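## Task

Take the four cases from the low table and sort them by the route code printed on each shipping label: E4 cases go to the north pallet at the -y end of the track, Y0 cases to the south pallet at the +y end. Each must rest directly on the pallet deck, not stacked on another case, and may overhang the pallet edge by no more than about a finger's width. The two cases that already sit on each pallet must stay on it. cam_pallet_north views the -y end from above and cam_pallet_south the +y end, with +y running roughly rightward in both images. A case that has dropped to the floor may be picked up, but it must finish lid up. At the end release everything and pull the tools away; a case counts only if it stays put without the robot holding it.

## Robot and tools

Robot: two UR20-style arms, left_arm and right_arm, each ending in a four-cup vacuum tool and each riding its own carriage on one shared track along y. left_rail carries left_arm on the +y half (position_m 0.6 to 3 m); right_rail carries right_arm on the -y half (-3 to -0.6 m). The names left/right do not match image sides.

Scene frame: fixed to the table, z = 0 at the table top, +z up, +x the direction the arms face, +y to their left. The track lies at x = 0 with y = 0 at its middle. The table starts at x = 0.50 and spans y = -0.90 to 0.90; outside that the floor is 0.53 m below. Each arm base sits at x = 0, y = its carriage position_m, z = 0.04, facing +x. The north pallet is toward -y, the south toward +y, so pallets are reached by driving carriages.

Tool: the cup point (end_effector_position) is the centre of the four cup rims; cups point along its +z. Cups sit at x = ±62 mm and y = -104.5 mm (channel a) / +104.5 mm (channel b) in the cup-point frame; overall footprint 227 x 312 mm. Both cups of a channel share one vacuum, so both must seal on smooth flat surface, fully inside the object's edges and away from holes. Cardboard leaks and gives lower readings.

execute_actions(actions): a list run in order. Each action may hold "rows", "steps", "until", and device keys left_rail / right_rail. An empty list just returns state and images.
- rows: up to 15 rows, one per 1/30 s control step. Each row is a single list of 16 numbers in [-1, 1] covering both arms: left dx, dy, dz, rx, ry, rz, suction_a, suction_b, then right dx, dy, dz, rx, ry, rz, suction_a, suction_b. The six motion numbers are an offset (not a pose) from the cup point's measured pose at the start of that action, expressed in the cup point's own axes; every row refers back to that same start, not the previous row. Scale: 1.0 = 0.6 m for dx/dy/dz and 180 degrees for the rotation vector rx/ry/rz. To keep an arm still, send zeros for its six numbers. Suction values: 1 on, 0 off (above 0.01 is on); they latch, so resend the current values for a tool you want unchanged, since 0 is an active command.
- steps: 1 to 450, at least the number of rows, default 15. After the rows run out the arms keep heading to the last row's target.
- until: stops the action early when all conditions hold, e.g. {"left_rail": {"position_status": ["!=", "moving"]}}, or {"all": {"status": "ended"}} / {"any": {"status": "ended"}}. Numbers need a comparison (=, !=, <, <=, >, >=). It does not halt the arms.
- Rails: {"left_rail": {"position_m": y, "speed_m_s": v}} sets an absolute carriage position in metres on the track and top speed 0.01 to 1 m/s (persists); {"stop": true} alone halts it. Rows never move carriages. Drive, then wait with until on position_status, and let the carriage arrive before aiming the tool at scene points. A value out of range or an unknown name rejects the whole call.

Motion limits: each step the commanded pose is clipped to 100 mm and 16 degrees from the measured pose, then tracked by damped IK with position favoured over orientation. Joints have speed/accel limits, so long moves may be unfinished when results return; send the remainder next. Ramp offsets gradually (about 0.01 per row, i.e. 6 mm per step) so held cases don't shake loose.

Results: per-arm cup point position (m), quaternion wxyz, velocities; Hand target lines; joint positions/velocities (rail, shoulder pan, shoulder lift, elbow, wrist 1-3); Wrist force/torque in the tool axes (offset up to ~10 N, saturates ~200 N); suction_measured_a/b (0 to 1; airtight settles at 0.83+, takes ~1.3 s) and part_present_a/b (on above 0.09, off below 0.07); rail position_m, position_status (moving, done, contact_stop, time_out, stopped, stopped_with_arm, stopped_for_other_arm) and position_answer (taken/not_taken). "pose unreachable" means the clearance check altered or blocked that arm's command; that arm's carriage brakes. On stopped_for_other_arm, move an arm away from the other, wait 30 steps, resend. On stopped_with_arm, send rows the arm can follow, then resend position_m.

zoom_image(camera, region): enlarges [x0, y0, x1, y1] pixels (max 504x504) of the latest image from cam_high, cam_low, cam_pallet_north, cam_pallet_south, cam_left_wrist or cam_right_wrist. Use it to read route codes. read_manual(section) returns licence text only. finished_scene(scene) ends scene 1 or 2 irreversibly; call it only when the cases are settled and the tools are clear.

Picking and placing: press the cups flat onto the top, turn the channel(s) on, wait for the reading to settle, then lift slowly. Pull per sealed cup is about 381 N at reading 0.7. Cups compress up to ~21 mm. To release, lower in small steps until the case touches, then in one action switch both channels off and back the tool straight away. A cup sealed on the table pins the tool; switch that channel off.

Avoid: torque faults (joint load limits 686/686/402/99.5/99.5/99.5 N m) and force faults (400 N outside force), both freeze the arm for 10 s; hard hits or pressing between the two arms, including tools, cups, cameras, carriages and held cases; fast or off-centre carries that drop cases; knocking anything out of the work area; disturbing the cases already on the pallets. For a handover, set the case down, switch the giver off before the receiver on, and lift the giver clear. Loose objects may occasionally be nudged by outside pushes.

Each tool is called after "Emit:" as name(argument=value, ...), one argument or row to a line, values as JSON.

## Session

Emit:
execute_actions(
  actions=[],
)

Scene clock: 0.00 s.
left_arm: end_effector_position=(+0.8491, +0.6900, +0.4388) suction_measured_a=0.00 part_present_a=0 suction_measured_b=0.00 part_present_b=0 end_effector_quat_wxyz=(-0.001, +0.001, +1.000, +0.000) end_effector_velocity=(-0.000, +0.000, +0.000) end_effector_angular_velocity=(-0.000, -0.000, +0.000) | right_arm: end_effector_position=(+0.8508, -2.2872, +0.4408) suction_measured_a=0.00 part_present_a=0 suction_measured_b=0.00 part_present_b=0 end_effector_quat_wxyz=(+0.001, -0.000, +1.000, +0.000) end_effector_velocity=(+0.000, -0.000, -0.000) end_effector_angular_velocity=(+0.000, +0.000, -0.000)
Joint positions: left_arm=[ 0.691 -0.24  -1.498  2.093 -2.165 -1.571  1.333] | right_arm=[-2.287 -0.239 -1.498  2.091 -2.165 -1.569  1.332]
Joint velocities: left_arm=[ 0.  0. -0.  0. -0.  0.  0.] | right_arm=[ 0. -0.  0. -0.  0.  0. -0.]
Wrist force (N, on the end effector, along its own x y z axes, offset not removed): no reading
Wrist torque (N m, same axes, about the end effector's origin, offset not removed): no reading
Hand target (left_arm): +0.849, +0.690, +0.439; -0.001, +0.001, +1.000, +0.000
Hand target (right_arm): +0.851, -2.287, +0.441; +0.001, -0.000, +1.000, +0.000
left_rail: position_m=0.691 position_m_goal=0.691 speed_m_s=1.00 position_status=done position_answer=taken refusals=0
right_rail: position_m=-2.287 position_m_goal=-2.287 speed_m_s=1.00 position_status=done position_answer=taken refusals=0
camera_calibration (this result's frames):
cam_left_wrist: T_world_to_cam=[[0.0291367, -0.996345, 0.0803007, 0.607759], [-0.86541, 0.0150574, 0.500837, 0.532131], [-0.500216, -0.0840859, -0.861808, 0.942205], [0, 0, 0, 1]] pos_world=[0.914109, 0.676751, 0.496686]
cam_right_wrist: T_world_to_cam=[[0.0148247, -0.99983, -0.0109762, -2.28588], [-0.855779, -0.0183647, 0.517016, 0.475552], [-0.517129, 0.00172857, -0.855906, 0.912682], [0, 0, 0, 1]] pos_world=[0.912829, -2.27833, 0.510212]

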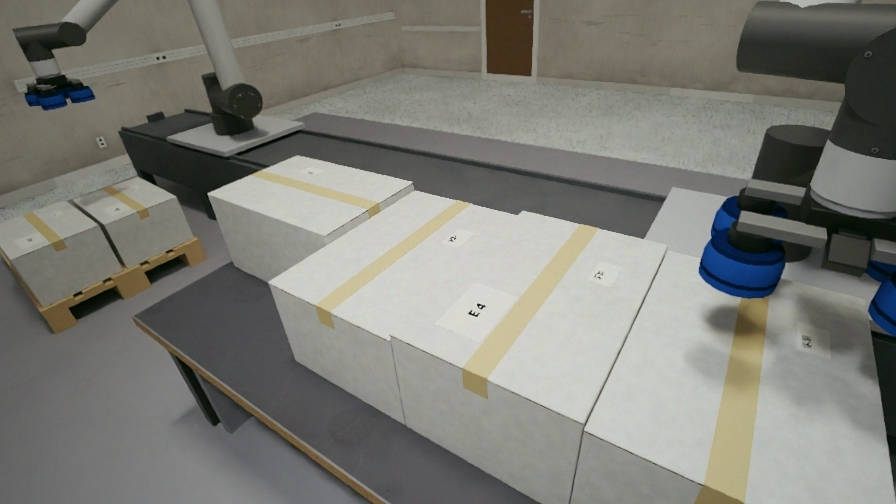

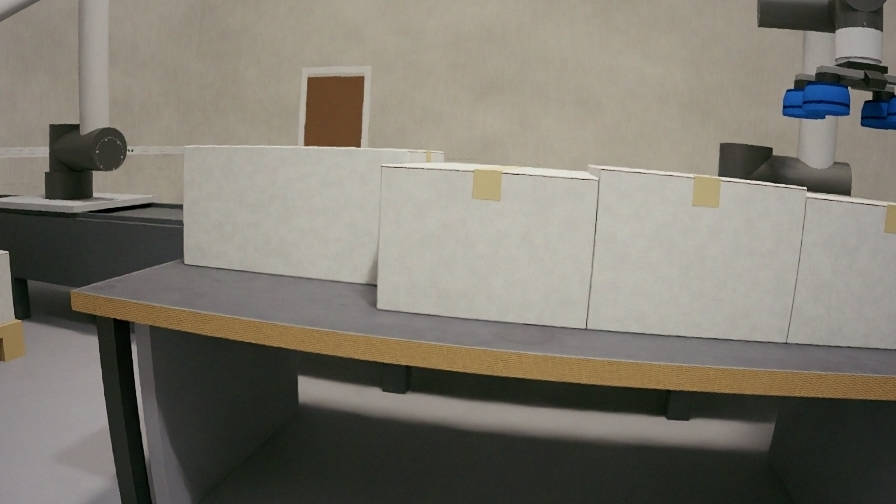

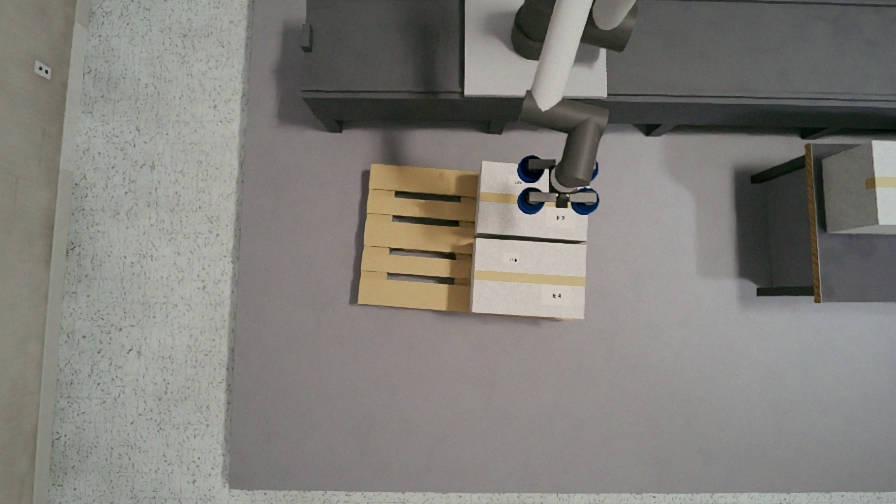

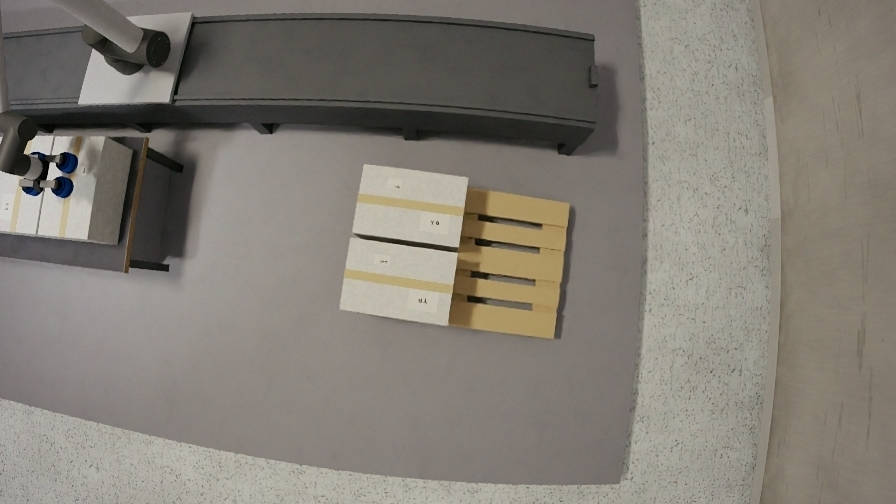

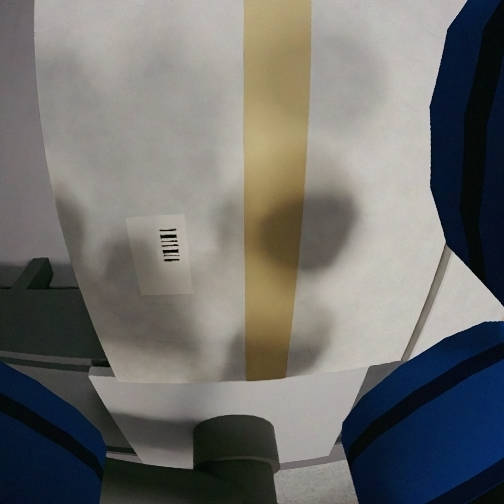

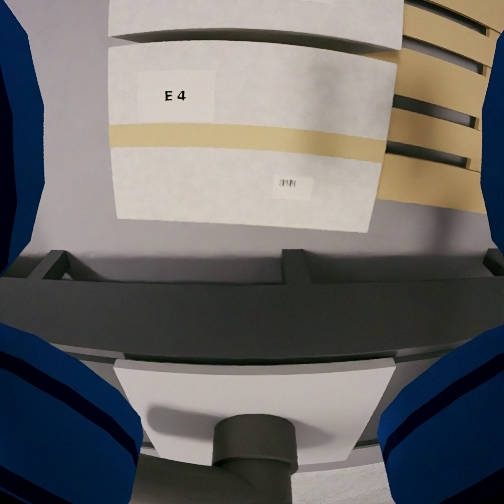

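Emit:
execute_actions(
  actions=[
    {"rows":[[0.78,-1,0,0,0,-0.995,0,0,0,0,-0.3,0,0,0,0,0]],"left_rail":{"position_m":1.24},"steps":60},
  ],
)

Emit:
execute_actions(
  actions=[
    {"rows":[[0,0.2,0,0,0,0,0,0,0,0,0,0,0,0,0,0]],"left_rail":{"position_m":0.6},"steps":40},
  ],
)

Scene clock: 2.60 s.
left_arm: end_effector_position=(+0.3812, +0.6406, +0.4389) suction_measured_a=0.00 part_present_a=0 suction_measured_b=0.00 part_present_b=0 end_effector_quat_wxyz=(+0.043, +0.945, -0.323, -0.002) end_effector_velocity=(-0.000, -0.000, +0.001) end_effector_angular_velocity=(+0.182, +0.029, +1.430) | right_arm: end_effector_position=(+0.8507, -2.2871, +0.6208) suction_measured_a=0.00 part_present_a=0 suction_measured_b=0.00 part_present_b=0 end_effector_quat_wxyz=(+0.001, -0.000, +1.000, +0.000) end_effector_velocity=(-0.000, -0.000, +0.000) end_effector_angular_velocity=(-0.000, -0.000, -0.000)
Joint positions: left_arm=[ 1.24  -1.268 -1.674  2.285 -2.248 -1.625 -2.182] | right_arm=[-2.287 -0.239 -1.6    1.92  -1.892 -1.569  1.332]
Joint velocities: left_arm=[ 0.    -0.053  0.005 -0.04   0.137  0.124 -1.48 ] | right_arm=[ 0. -0. -0. -0.  0. -0.  0.]
Wrist force (N, on the end effector, along its own x y z axes, offset not removed): left_arm=[2.0 -6.0 5.8] | right_arm=[-1.6 2.0 -11.4]
Wrist torque (N m, same axes, about the end effector's origin, offset not removed): left_arm=[-0.96 -0.10 0.65] | right_arm=[0.26 -0.59 0.33]
Hand target (left_arm): +0.381, +0.640, +0.439; +0.032, +0.973, -0.226, -0.004
Hand target (right_arm): +0.851, -2.287, +0.621; +0.001, -0.000, +1.000, +0.000
Off the commanded pose (left_arm): 0.001 m, 37 deg; orientation clipped at the last step of the last action.
Off the commanded pose (right_arm): 0.000 m, 0 deg.
left_rail: position_m=1.240 position_m_goal=1.240 speed_m_s=1.00 position_status=done position_answer=taken refusals=0
right_rail: position_m=-2.287 position_m_goal=-2.287 speed_m_s=1.00 position_status=done position_answer=taken refusals=0
camera_calibration (this result's frames):
cam_left_wrist: T_world_to_cam=[[0.586747, 0.809768, -0.00214791, -0.761277], [0.692787, -0.500607, 0.519075, -0.143794], [0.419255, -0.306054, -0.854726, 0.492629], [0, 0, 0, 1]] pos_world=[0.339758, 0.695244, 0.494067]
cam_right_wrist: T_world_to_cam=[[0.0148247, -0.99983, -0.010976, -2.28386], [-0.855779, -0.0183645, 0.517016, 0.382334], [-0.517129, 0.00172841, -0.855906, 1.06673], [0, 0, 0, 1]] pos_world=[0.912686, -2.2783, 0.690276]

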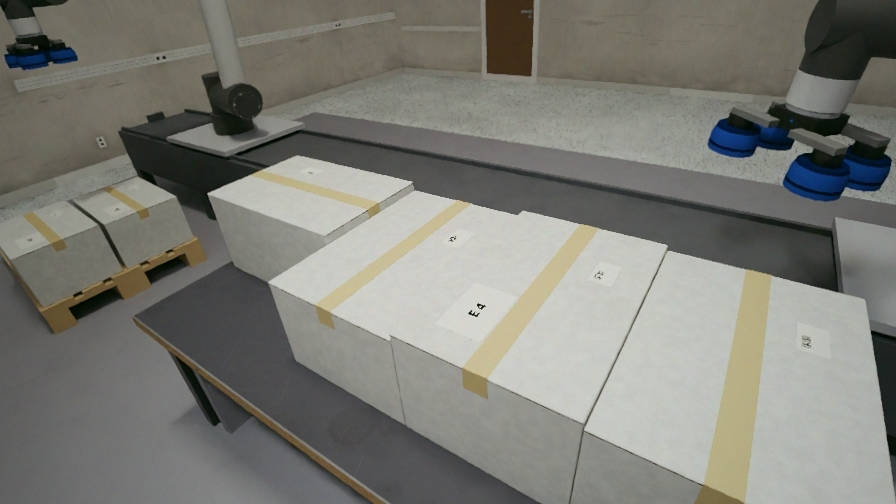

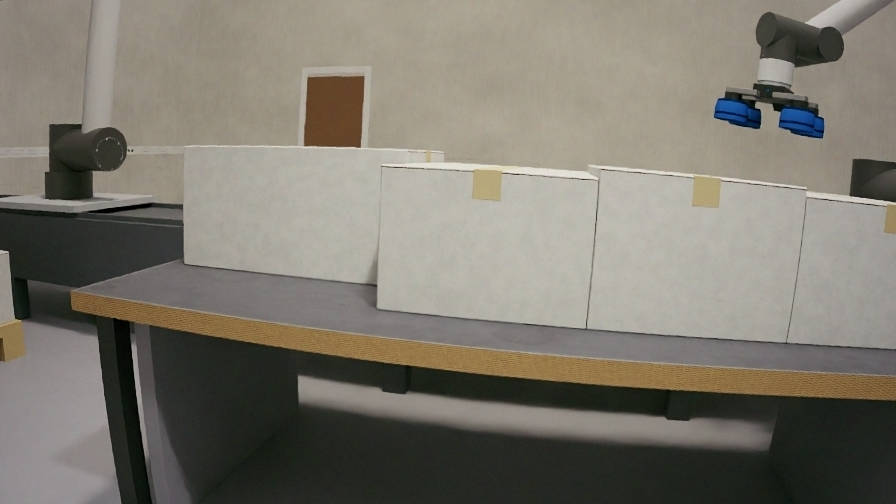

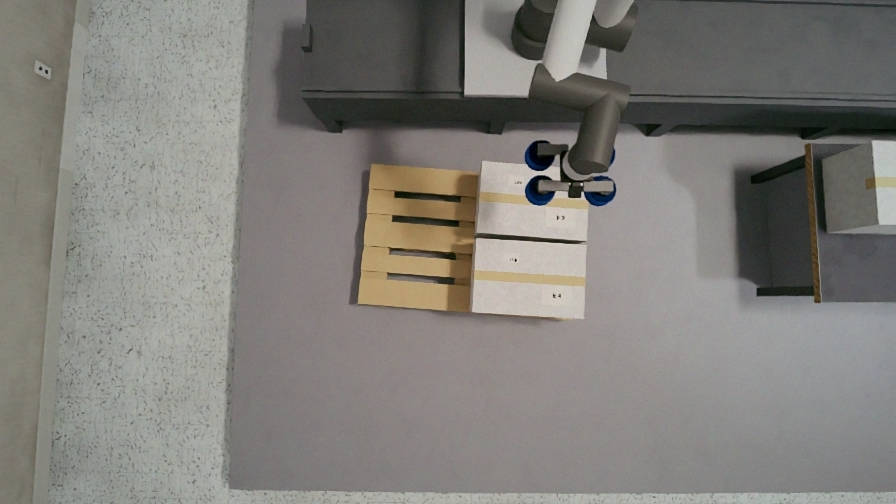

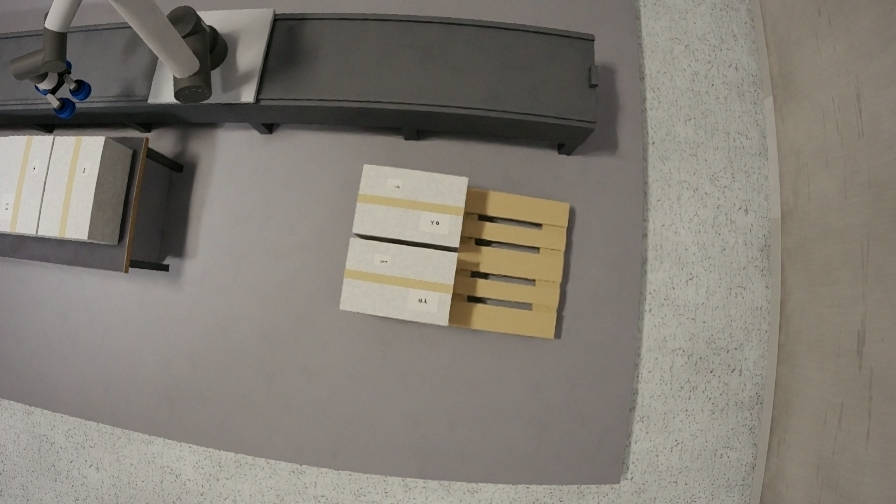

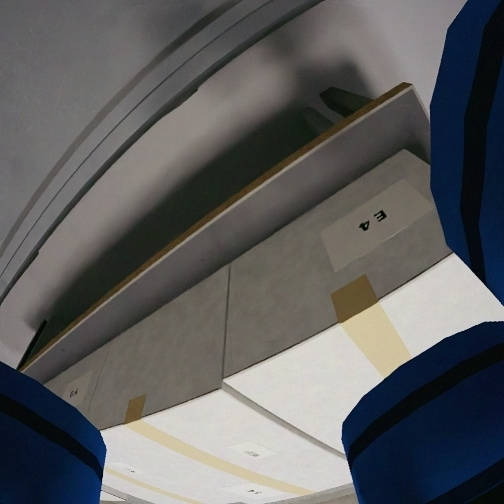

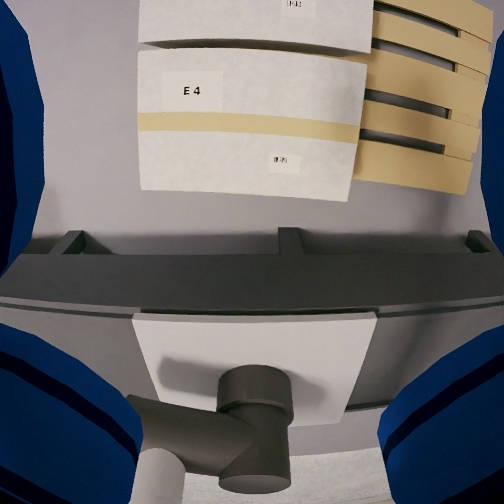

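Scene clock: 3.93 s.
left_arm: end_effector_position=(+0.3080, -0.0942, +0.4489) suction_measured_a=0.00 part_present_a=0 suction_measured_b=0.00 part_present_b=0 end_effector_quat_wxyz=(+0.043, +0.945, -0.323, -0.002) end_effector_velocity=(-0.000, +0.000, +0.000) end_effector_angular_velocity=(-0.000, -0.000, -0.000) | right_arm: end_effector_position=(+0.8507, -2.2871, +0.6208) suction_measured_a=0.00 part_present_a=0 suction_measured_b=0.00 part_present_b=0 end_effector_quat_wxyz=(+0.001, -0.000, +1.000, +0.000) end_effector_velocity=(+0.000, -0.000, -0.000) end_effector_angular_velocity=(+0.000, +0.000, +0.000)
Joint positions: left_arm=[ 0.6   -1.403 -1.623  2.225 -2.245 -1.615 -2.317] | right_arm=[-2.287 -0.239 -1.6    1.92  -1.892 -1.569  1.332]
Joint velocities: left_arm=[ 0.  0. -0.  0.  0. -0.  0.] | right_arm=[ 0. -0.  0. -0. -0.  0. -0.]
Wrist force (N, on the end effector, along its own x y z axes, offset not removed): left_arm=[1.4 -6.5 3.8] | right_arm=[2.2 -0.5 -7.3]
Wrist torque (N m, same axes, about the end effector's origin, offset not removed): left_arm=[-1.01 0.05 0.69] | right_arm=[-0.17 -0.81 0.22]
Hand target (left_arm): +0.308, -0.094, +0.449; +0.043, +0.945, -0.323, -0.002
Hand target (right_arm): +0.851, -2.287, +0.621; +0.001, -0.000, +1.000, +0.000
Off the commanded pose (left_arm): 0.000 m, 0 deg.
Off the commanded pose (right_arm): 0.000 m, 0 deg.
left_rail: position_m=0.600 position_m_goal=0.600 speed_m_s=1.00 position_status=done position_answer=taken refusals=0
right_rail: position_m=-2.287 position_m_goal=-2.287 speed_m_s=1.00 position_status=done position_answer=taken refusals=0
camera_calibration (this result's frames):
cam_left_wrist: T_world_to_cam=[[0.58683, 0.809707, -0.00210218, -0.123331], [0.692644, -0.500641, 0.519233, -0.466154], [0.419374, -0.306157, -0.85463, 0.306865], [0, 0, 0, 1]] pos_world=[0.266562, -0.0395654, 0.504039]
cam_right_wrist: T_world_to_cam=[[0.0148248, -0.99983, -0.0109758, -2.28386], [-0.855779, -0.0183645, 0.517015, 0.382334], [-0.517129, 0.00172826, -0.855906, 1.06673], [0, 0, 0, 1]] pos_world=[0.912686, -2.2783, 0.690277]

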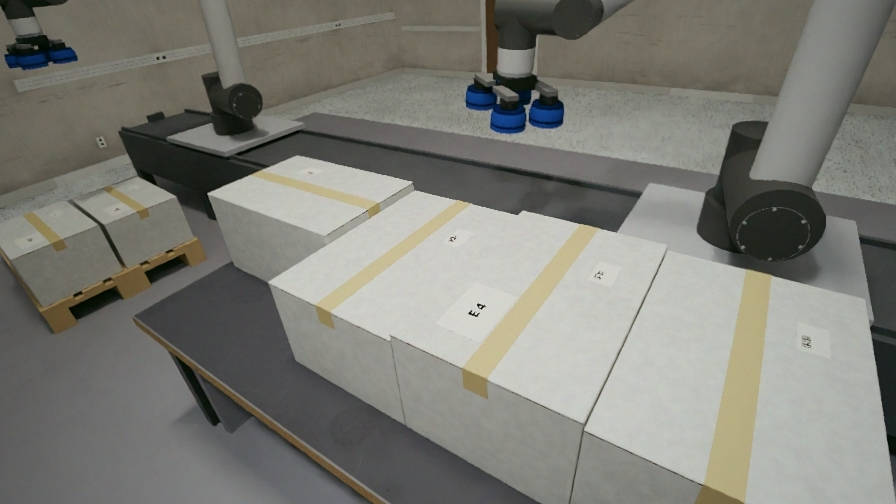

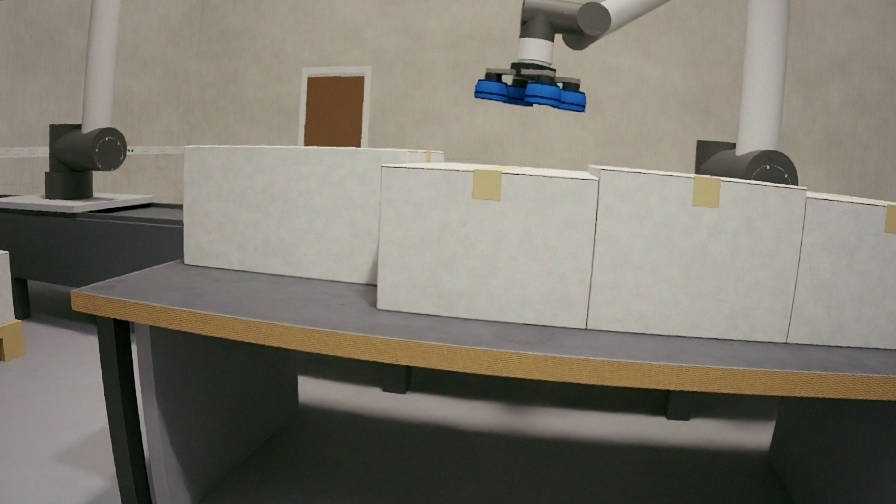

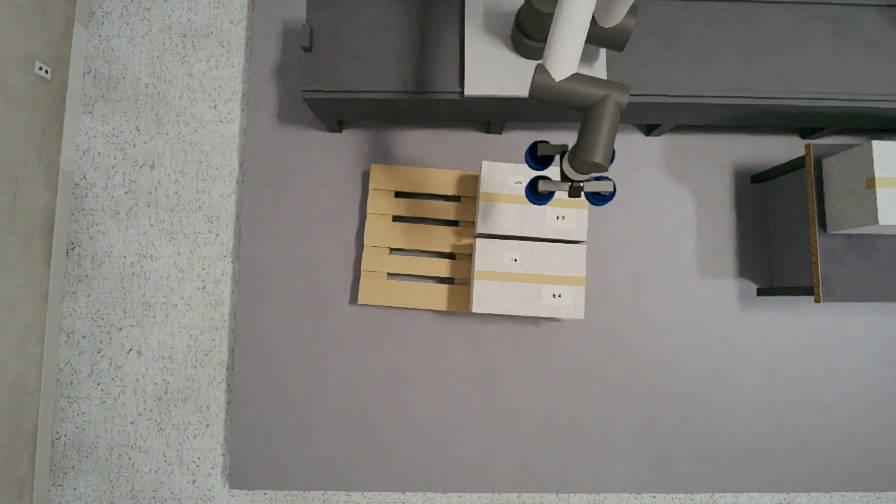

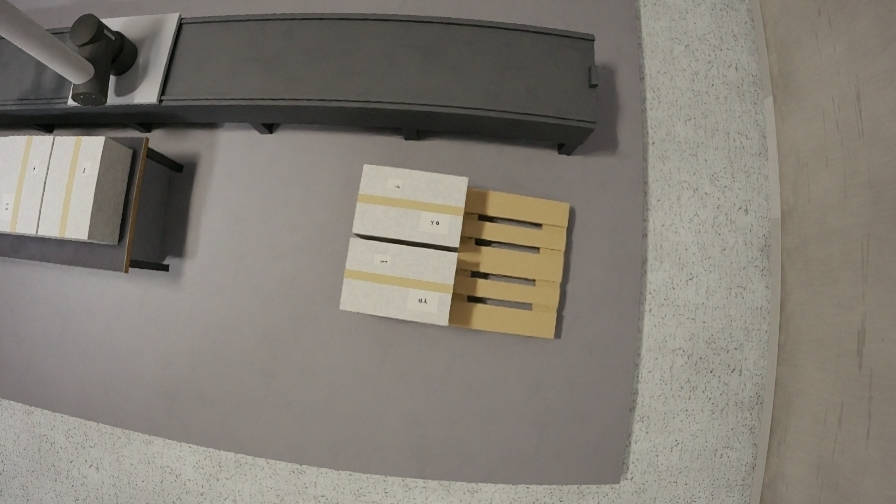

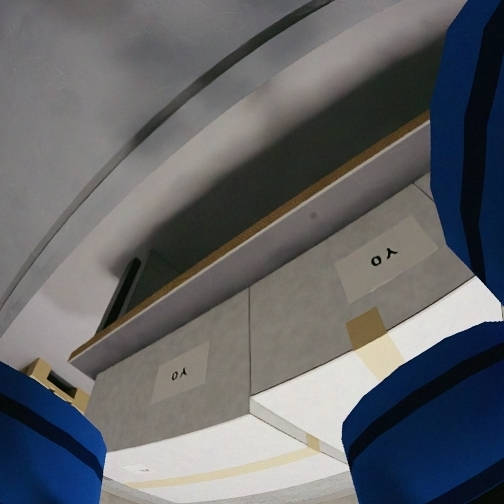

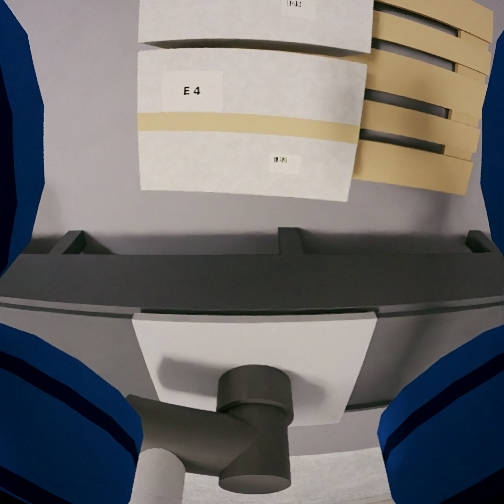

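Emit:
execute_actions(
  actions=[
    {"rows":[[0.745,-0.533,-0.027,0.028,0.001,-0.209,0,0,0,0,0,0,0,0,0,0]],"steps":42},
  ],
)

Emit:
zoom_image(
  camera="cam_pallet_south",
  region=[320, 150, 620, 350],
)

Emit:
zoom_image(
  camera="cam_pallet_north",
  region=[320, 140, 620, 340],
)

Scene clock: 5.67 s.
left_arm: end_effector_position=(+0.8569, -0.1141, +0.4491) suction_measured_a=0.00 part_present_a=0 suction_measured_b=0.00 part_present_b=0 end_effector_quat_wxyz=(-0.001, +1.000, -0.001, -0.001) end_effector_velocity=(+0.003, -0.001, +0.000) end_effector_angular_velocity=(+0.000, +0.001, -0.000) | right_arm: end_effector_position=(+0.8507, -2.2871, +0.6208) suction_measured_a=0.00 part_present_a=0 suction_measured_b=0.00 part_present_b=0 end_effector_quat_wxyz=(+0.001, -0.000, +1.000, +0.000) end_effector_velocity=(-0.000, +0.000, +0.000) end_effector_angular_velocity=(-0.000, -0.000, +0.000)
Joint positions: left_arm=[ 0.6   -0.876 -1.218  1.715 -2.066 -1.571 -2.444] | right_arm=[-2.287 -0.239 -1.6    1.92  -1.892 -1.569  1.332]
Joint velocities: left_arm=[ 0.     0.001  0.003 -0.005  0.002 -0.     0.001] | right_arm=[ 0.  0. -0.  0. -0. -0.  0.]
Wrist force (N, on the end effector, along its own x y z axes, offset not removed): left_arm=[0.8 -4.5 4.2] | right_arm=[0.5 2.8 -7.5]
Wrist torque (N m, same axes, about the end effector's origin, offset not removed): left_arm=[-0.85 0.07 0.60] | right_arm=[0.24 -0.76 0.23]
Hand target (left_arm): +0.857, -0.114, +0.449; -0.001, +1.000, -0.001, -0.001
Hand target (right_arm): +0.851, -2.287, +0.621; +0.001, -0.000, +1.000, +0.000
Off the commanded pose (left_arm): 0.001 m, 0 deg.
Off the commanded pose (right_arm): 0.000 m, 0 deg.
left_rail: position_m=0.600 position_m_goal=0.600 speed_m_s=1.00 position_status=done position_answer=taken refusals=0
right_rail: position_m=-2.287 position_m_goal=-2.287 speed_m_s=1.00 position_status=done position_answer=taken refusals=0
camera_calibration (this result's frames):
cam_left_wrist: T_world_to_cam=[[-0.0287238, 0.996215, 0.0820451, 0.0816774], [0.866743, -0.0160639, 0.498497, -0.940981], [0.497928, 0.0854307, -0.863, 0.0519099], [0, 0, 0, 1]] pos_world=[0.792087, -0.100919, 0.507173]
cam_right_wrist: T_world_to_cam=[[0.0148249, -0.99983, -0.0109757, -2.28386], [-0.855779, -0.0183646, 0.517016, 0.382334], [-0.517129, 0.00172811, -0.855906, 1.06673], [0, 0, 0, 1]] pos_world=[0.912686, -2.2783, 0.690277]

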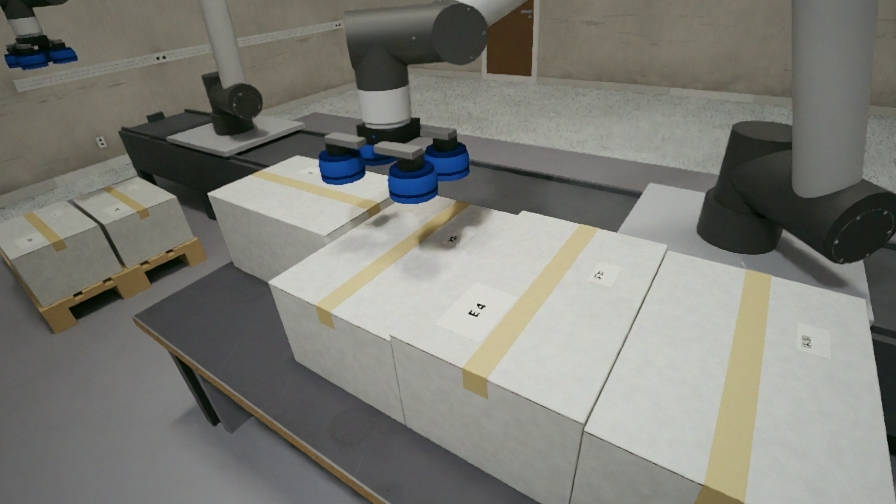

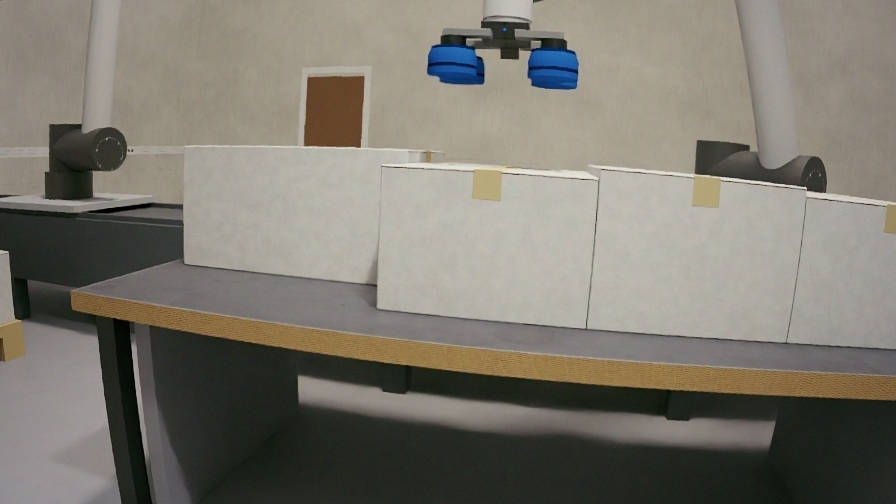

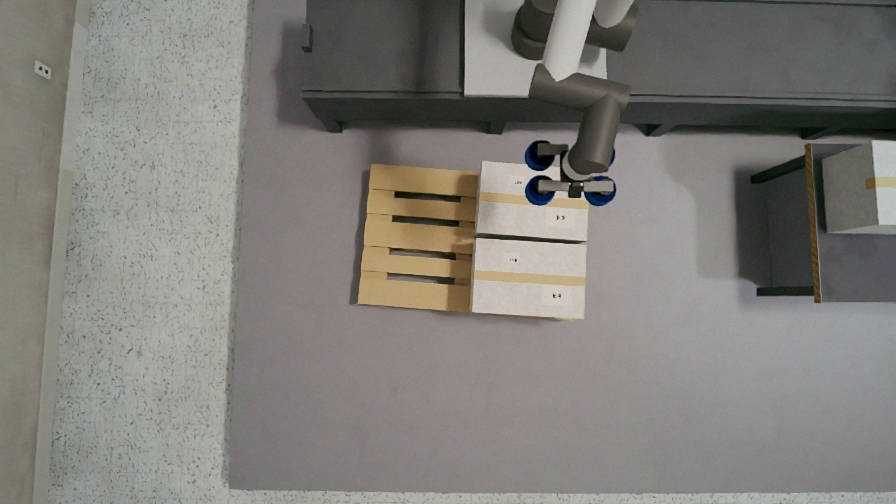

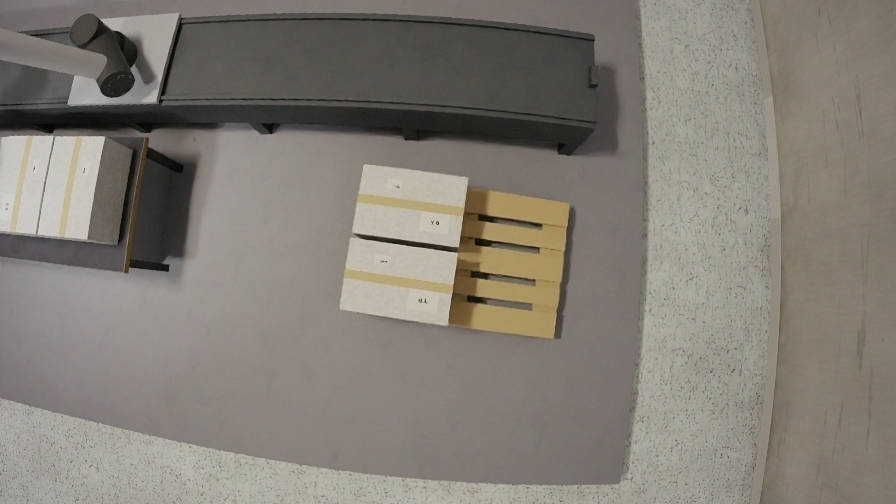

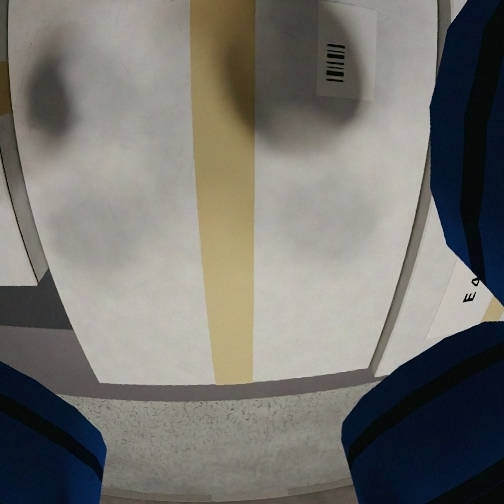

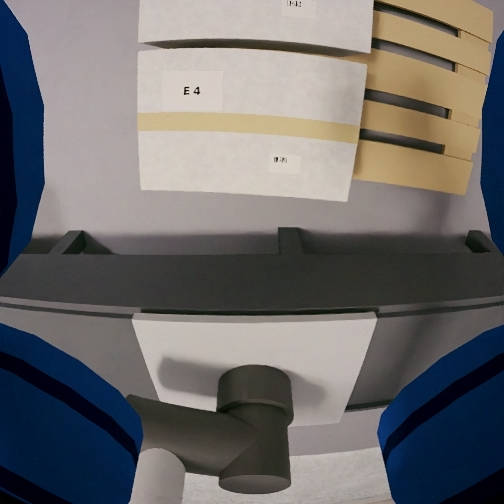

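Region (320, 150, 620, 350) of cam_pallet_south's 896x504 image, scaled by 1.680, with more detail than that image has.

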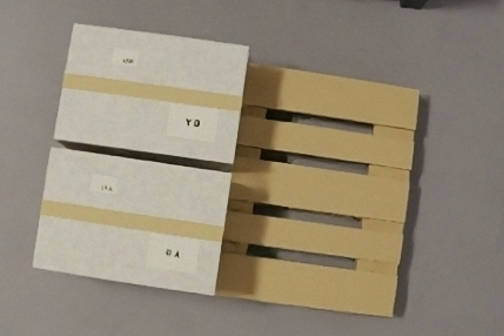

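Region (320, 140, 620, 340) of cam_pallet_north's 896x504 image, scaled by 1.680, with more detail than that image has.

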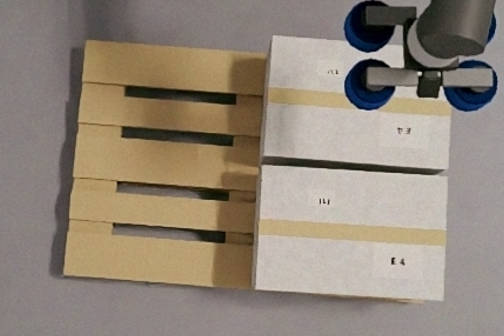

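Emit:
execute_actions(
  actions=[
    {"rows":[[-0.005,-0.01,0.1,0,0,0,0,0,0,0,0,0,0,0,0,0],[-0.005,-0.01,0.275,0,0,0,0,0,0,0,0,0,0,0,0,0]],"steps":24},
    {"rows":[[0,0,0.01,0,0,0,1,1,0,0,0,0,0,0,0,0],[0,0,0.02,0,0,0,1,1,0,0,0,0,0,0,0,0],[0,0,0.03,0,0,0,1,1,0,0,0,0,0,0,0,0],[0,0,0.04,0,0,0,1,1,0,0,0,0,0,0,0,0],[0,0,0.053,0,0,0,1,1,0,0,0,0,0,0,0,0]],"steps":28},
  ],
)

Scene clock: 7.73 s.
left_arm: end_effector_position=(+0.8537, -0.1078, +0.2527) suction_measured_a=0.90 part_present_a=1 suction_measured_b=0.90 part_present_b=1 end_effector_quat_wxyz=(-0.001, +1.000, -0.001, -0.001) end_effector_velocity=(-0.000, +0.000, -0.000) end_effector_angular_velocity=(+0.000, +0.000, +0.000) | right_arm: end_effector_position=(+0.8507, -2.2871, +0.6208) suction_measured_a=0.00 part_present_a=0 suction_measured_b=0.00 part_present_b=0 end_effector_quat_wxyz=(+0.001, -0.000, +1.000, +0.000) end_effector_velocity=(+0.000, -0.000, -0.000) end_effector_angular_velocity=(+0.000, +0.000, -0.000)
Joint positions: left_arm=[ 0.6   -0.874 -1.088  1.841 -2.322 -1.571 -2.443] | right_arm=[-2.287 -0.239 -1.6    1.92  -1.892 -1.569  1.332]
Joint velocities: left_arm=[ 0. -0.  0.  0. -0. -0. -0.] | right_arm=[ 0. -0.  0. -0.  0. -0.  0.]
Wrist force (N, on the end effector, along its own x y z axes, offset not removed): left_arm=[-0.2 -3.6 -7.5] | right_arm=[4.4 2.1 -9.3]
Wrist torque (N m, same axes, about the end effector's origin, offset not removed): left_arm=[-1.46 3.32 0.64] | right_arm=[0.26 -1.28 0.41]
Hand target (left_arm): +0.854, -0.108, +0.253; -0.001, +1.000, -0.001, -0.001
Hand target (right_arm): +0.851, -2.287, +0.621; +0.001, -0.000, +1.000, +0.000
Off the commanded pose (left_arm): 0.000 m, 0 deg.
Off the commanded pose (right_arm): 0.000 m, 0 deg.
left_rail: position_m=0.600 position_m_goal=0.600 speed_m_s=1.00 position_status=done position_answer=taken refusals=0
right_rail: position_m=-2.287 position_m_goal=-2.287 speed_m_s=1.00 position_status=done position_answer=taken refusals=0
camera_calibration (this result's frames):
cam_left_wrist: T_world_to_cam=[[-0.0287989, 0.996221, 0.0819406, 0.0915006], [0.866686, -0.0159562, 0.498599, -0.840145], [0.498022, 0.0853759, -0.862951, -0.116596], [0, 0, 0, 1]] pos_world=[0.788845, -0.0946058, 0.310781]
cam_right_wrist: T_world_to_cam=[[0.0148248, -0.99983, -0.0109758, -2.28386], [-0.855779, -0.0183645, 0.517015, 0.382334], [-0.517129, 0.00172824, -0.855906, 1.06673], [0, 0, 0, 1]] pos_world=[0.912686, -2.2783, 0.690277]

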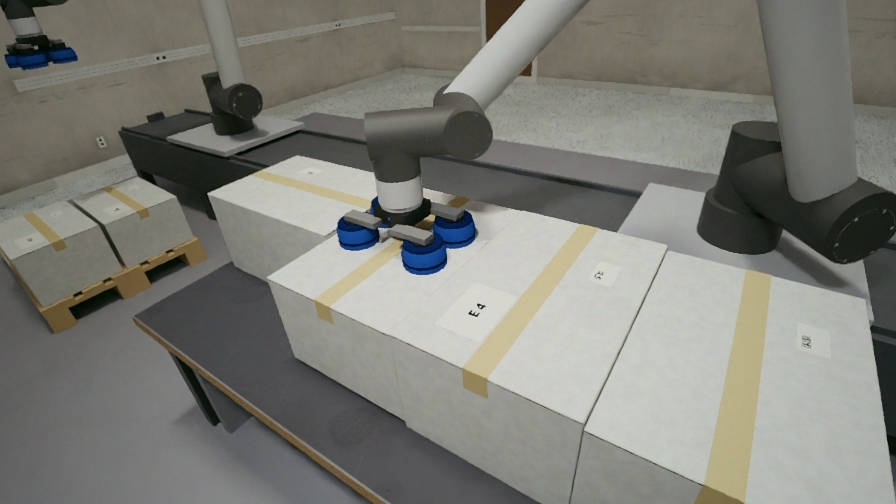

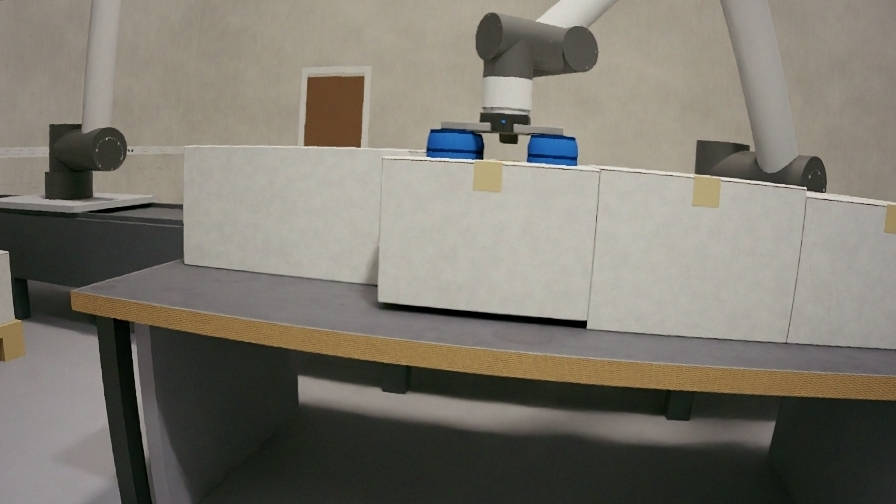

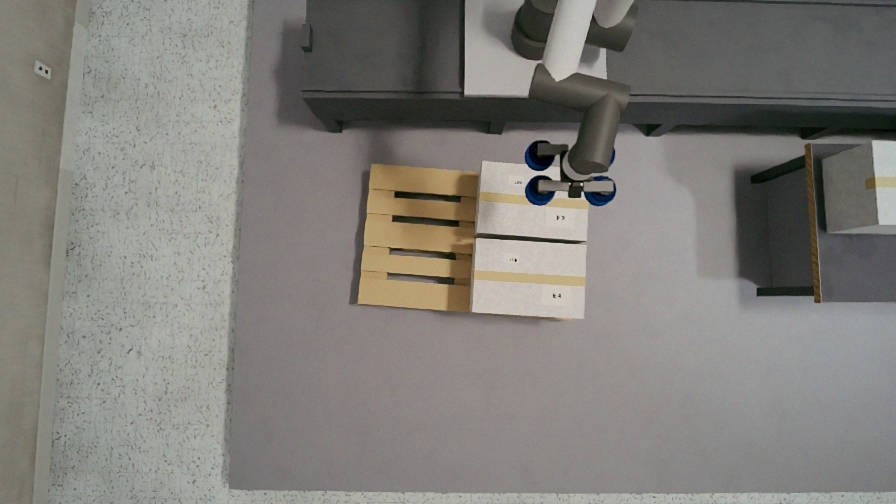

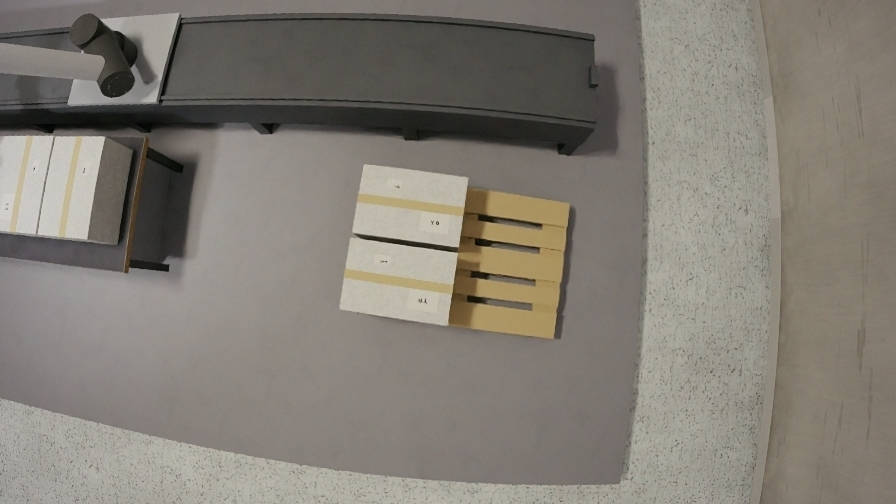

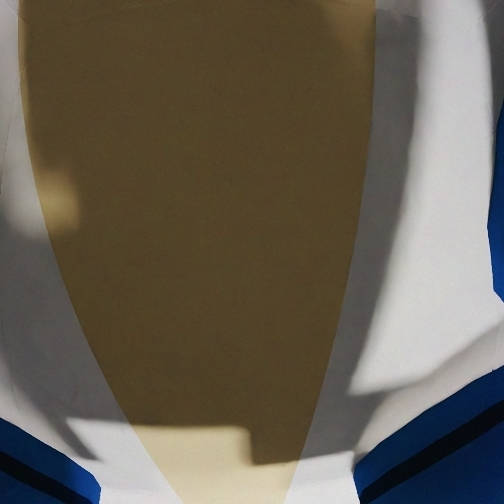

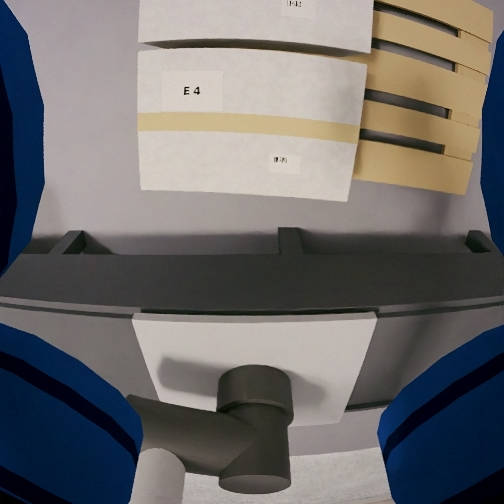

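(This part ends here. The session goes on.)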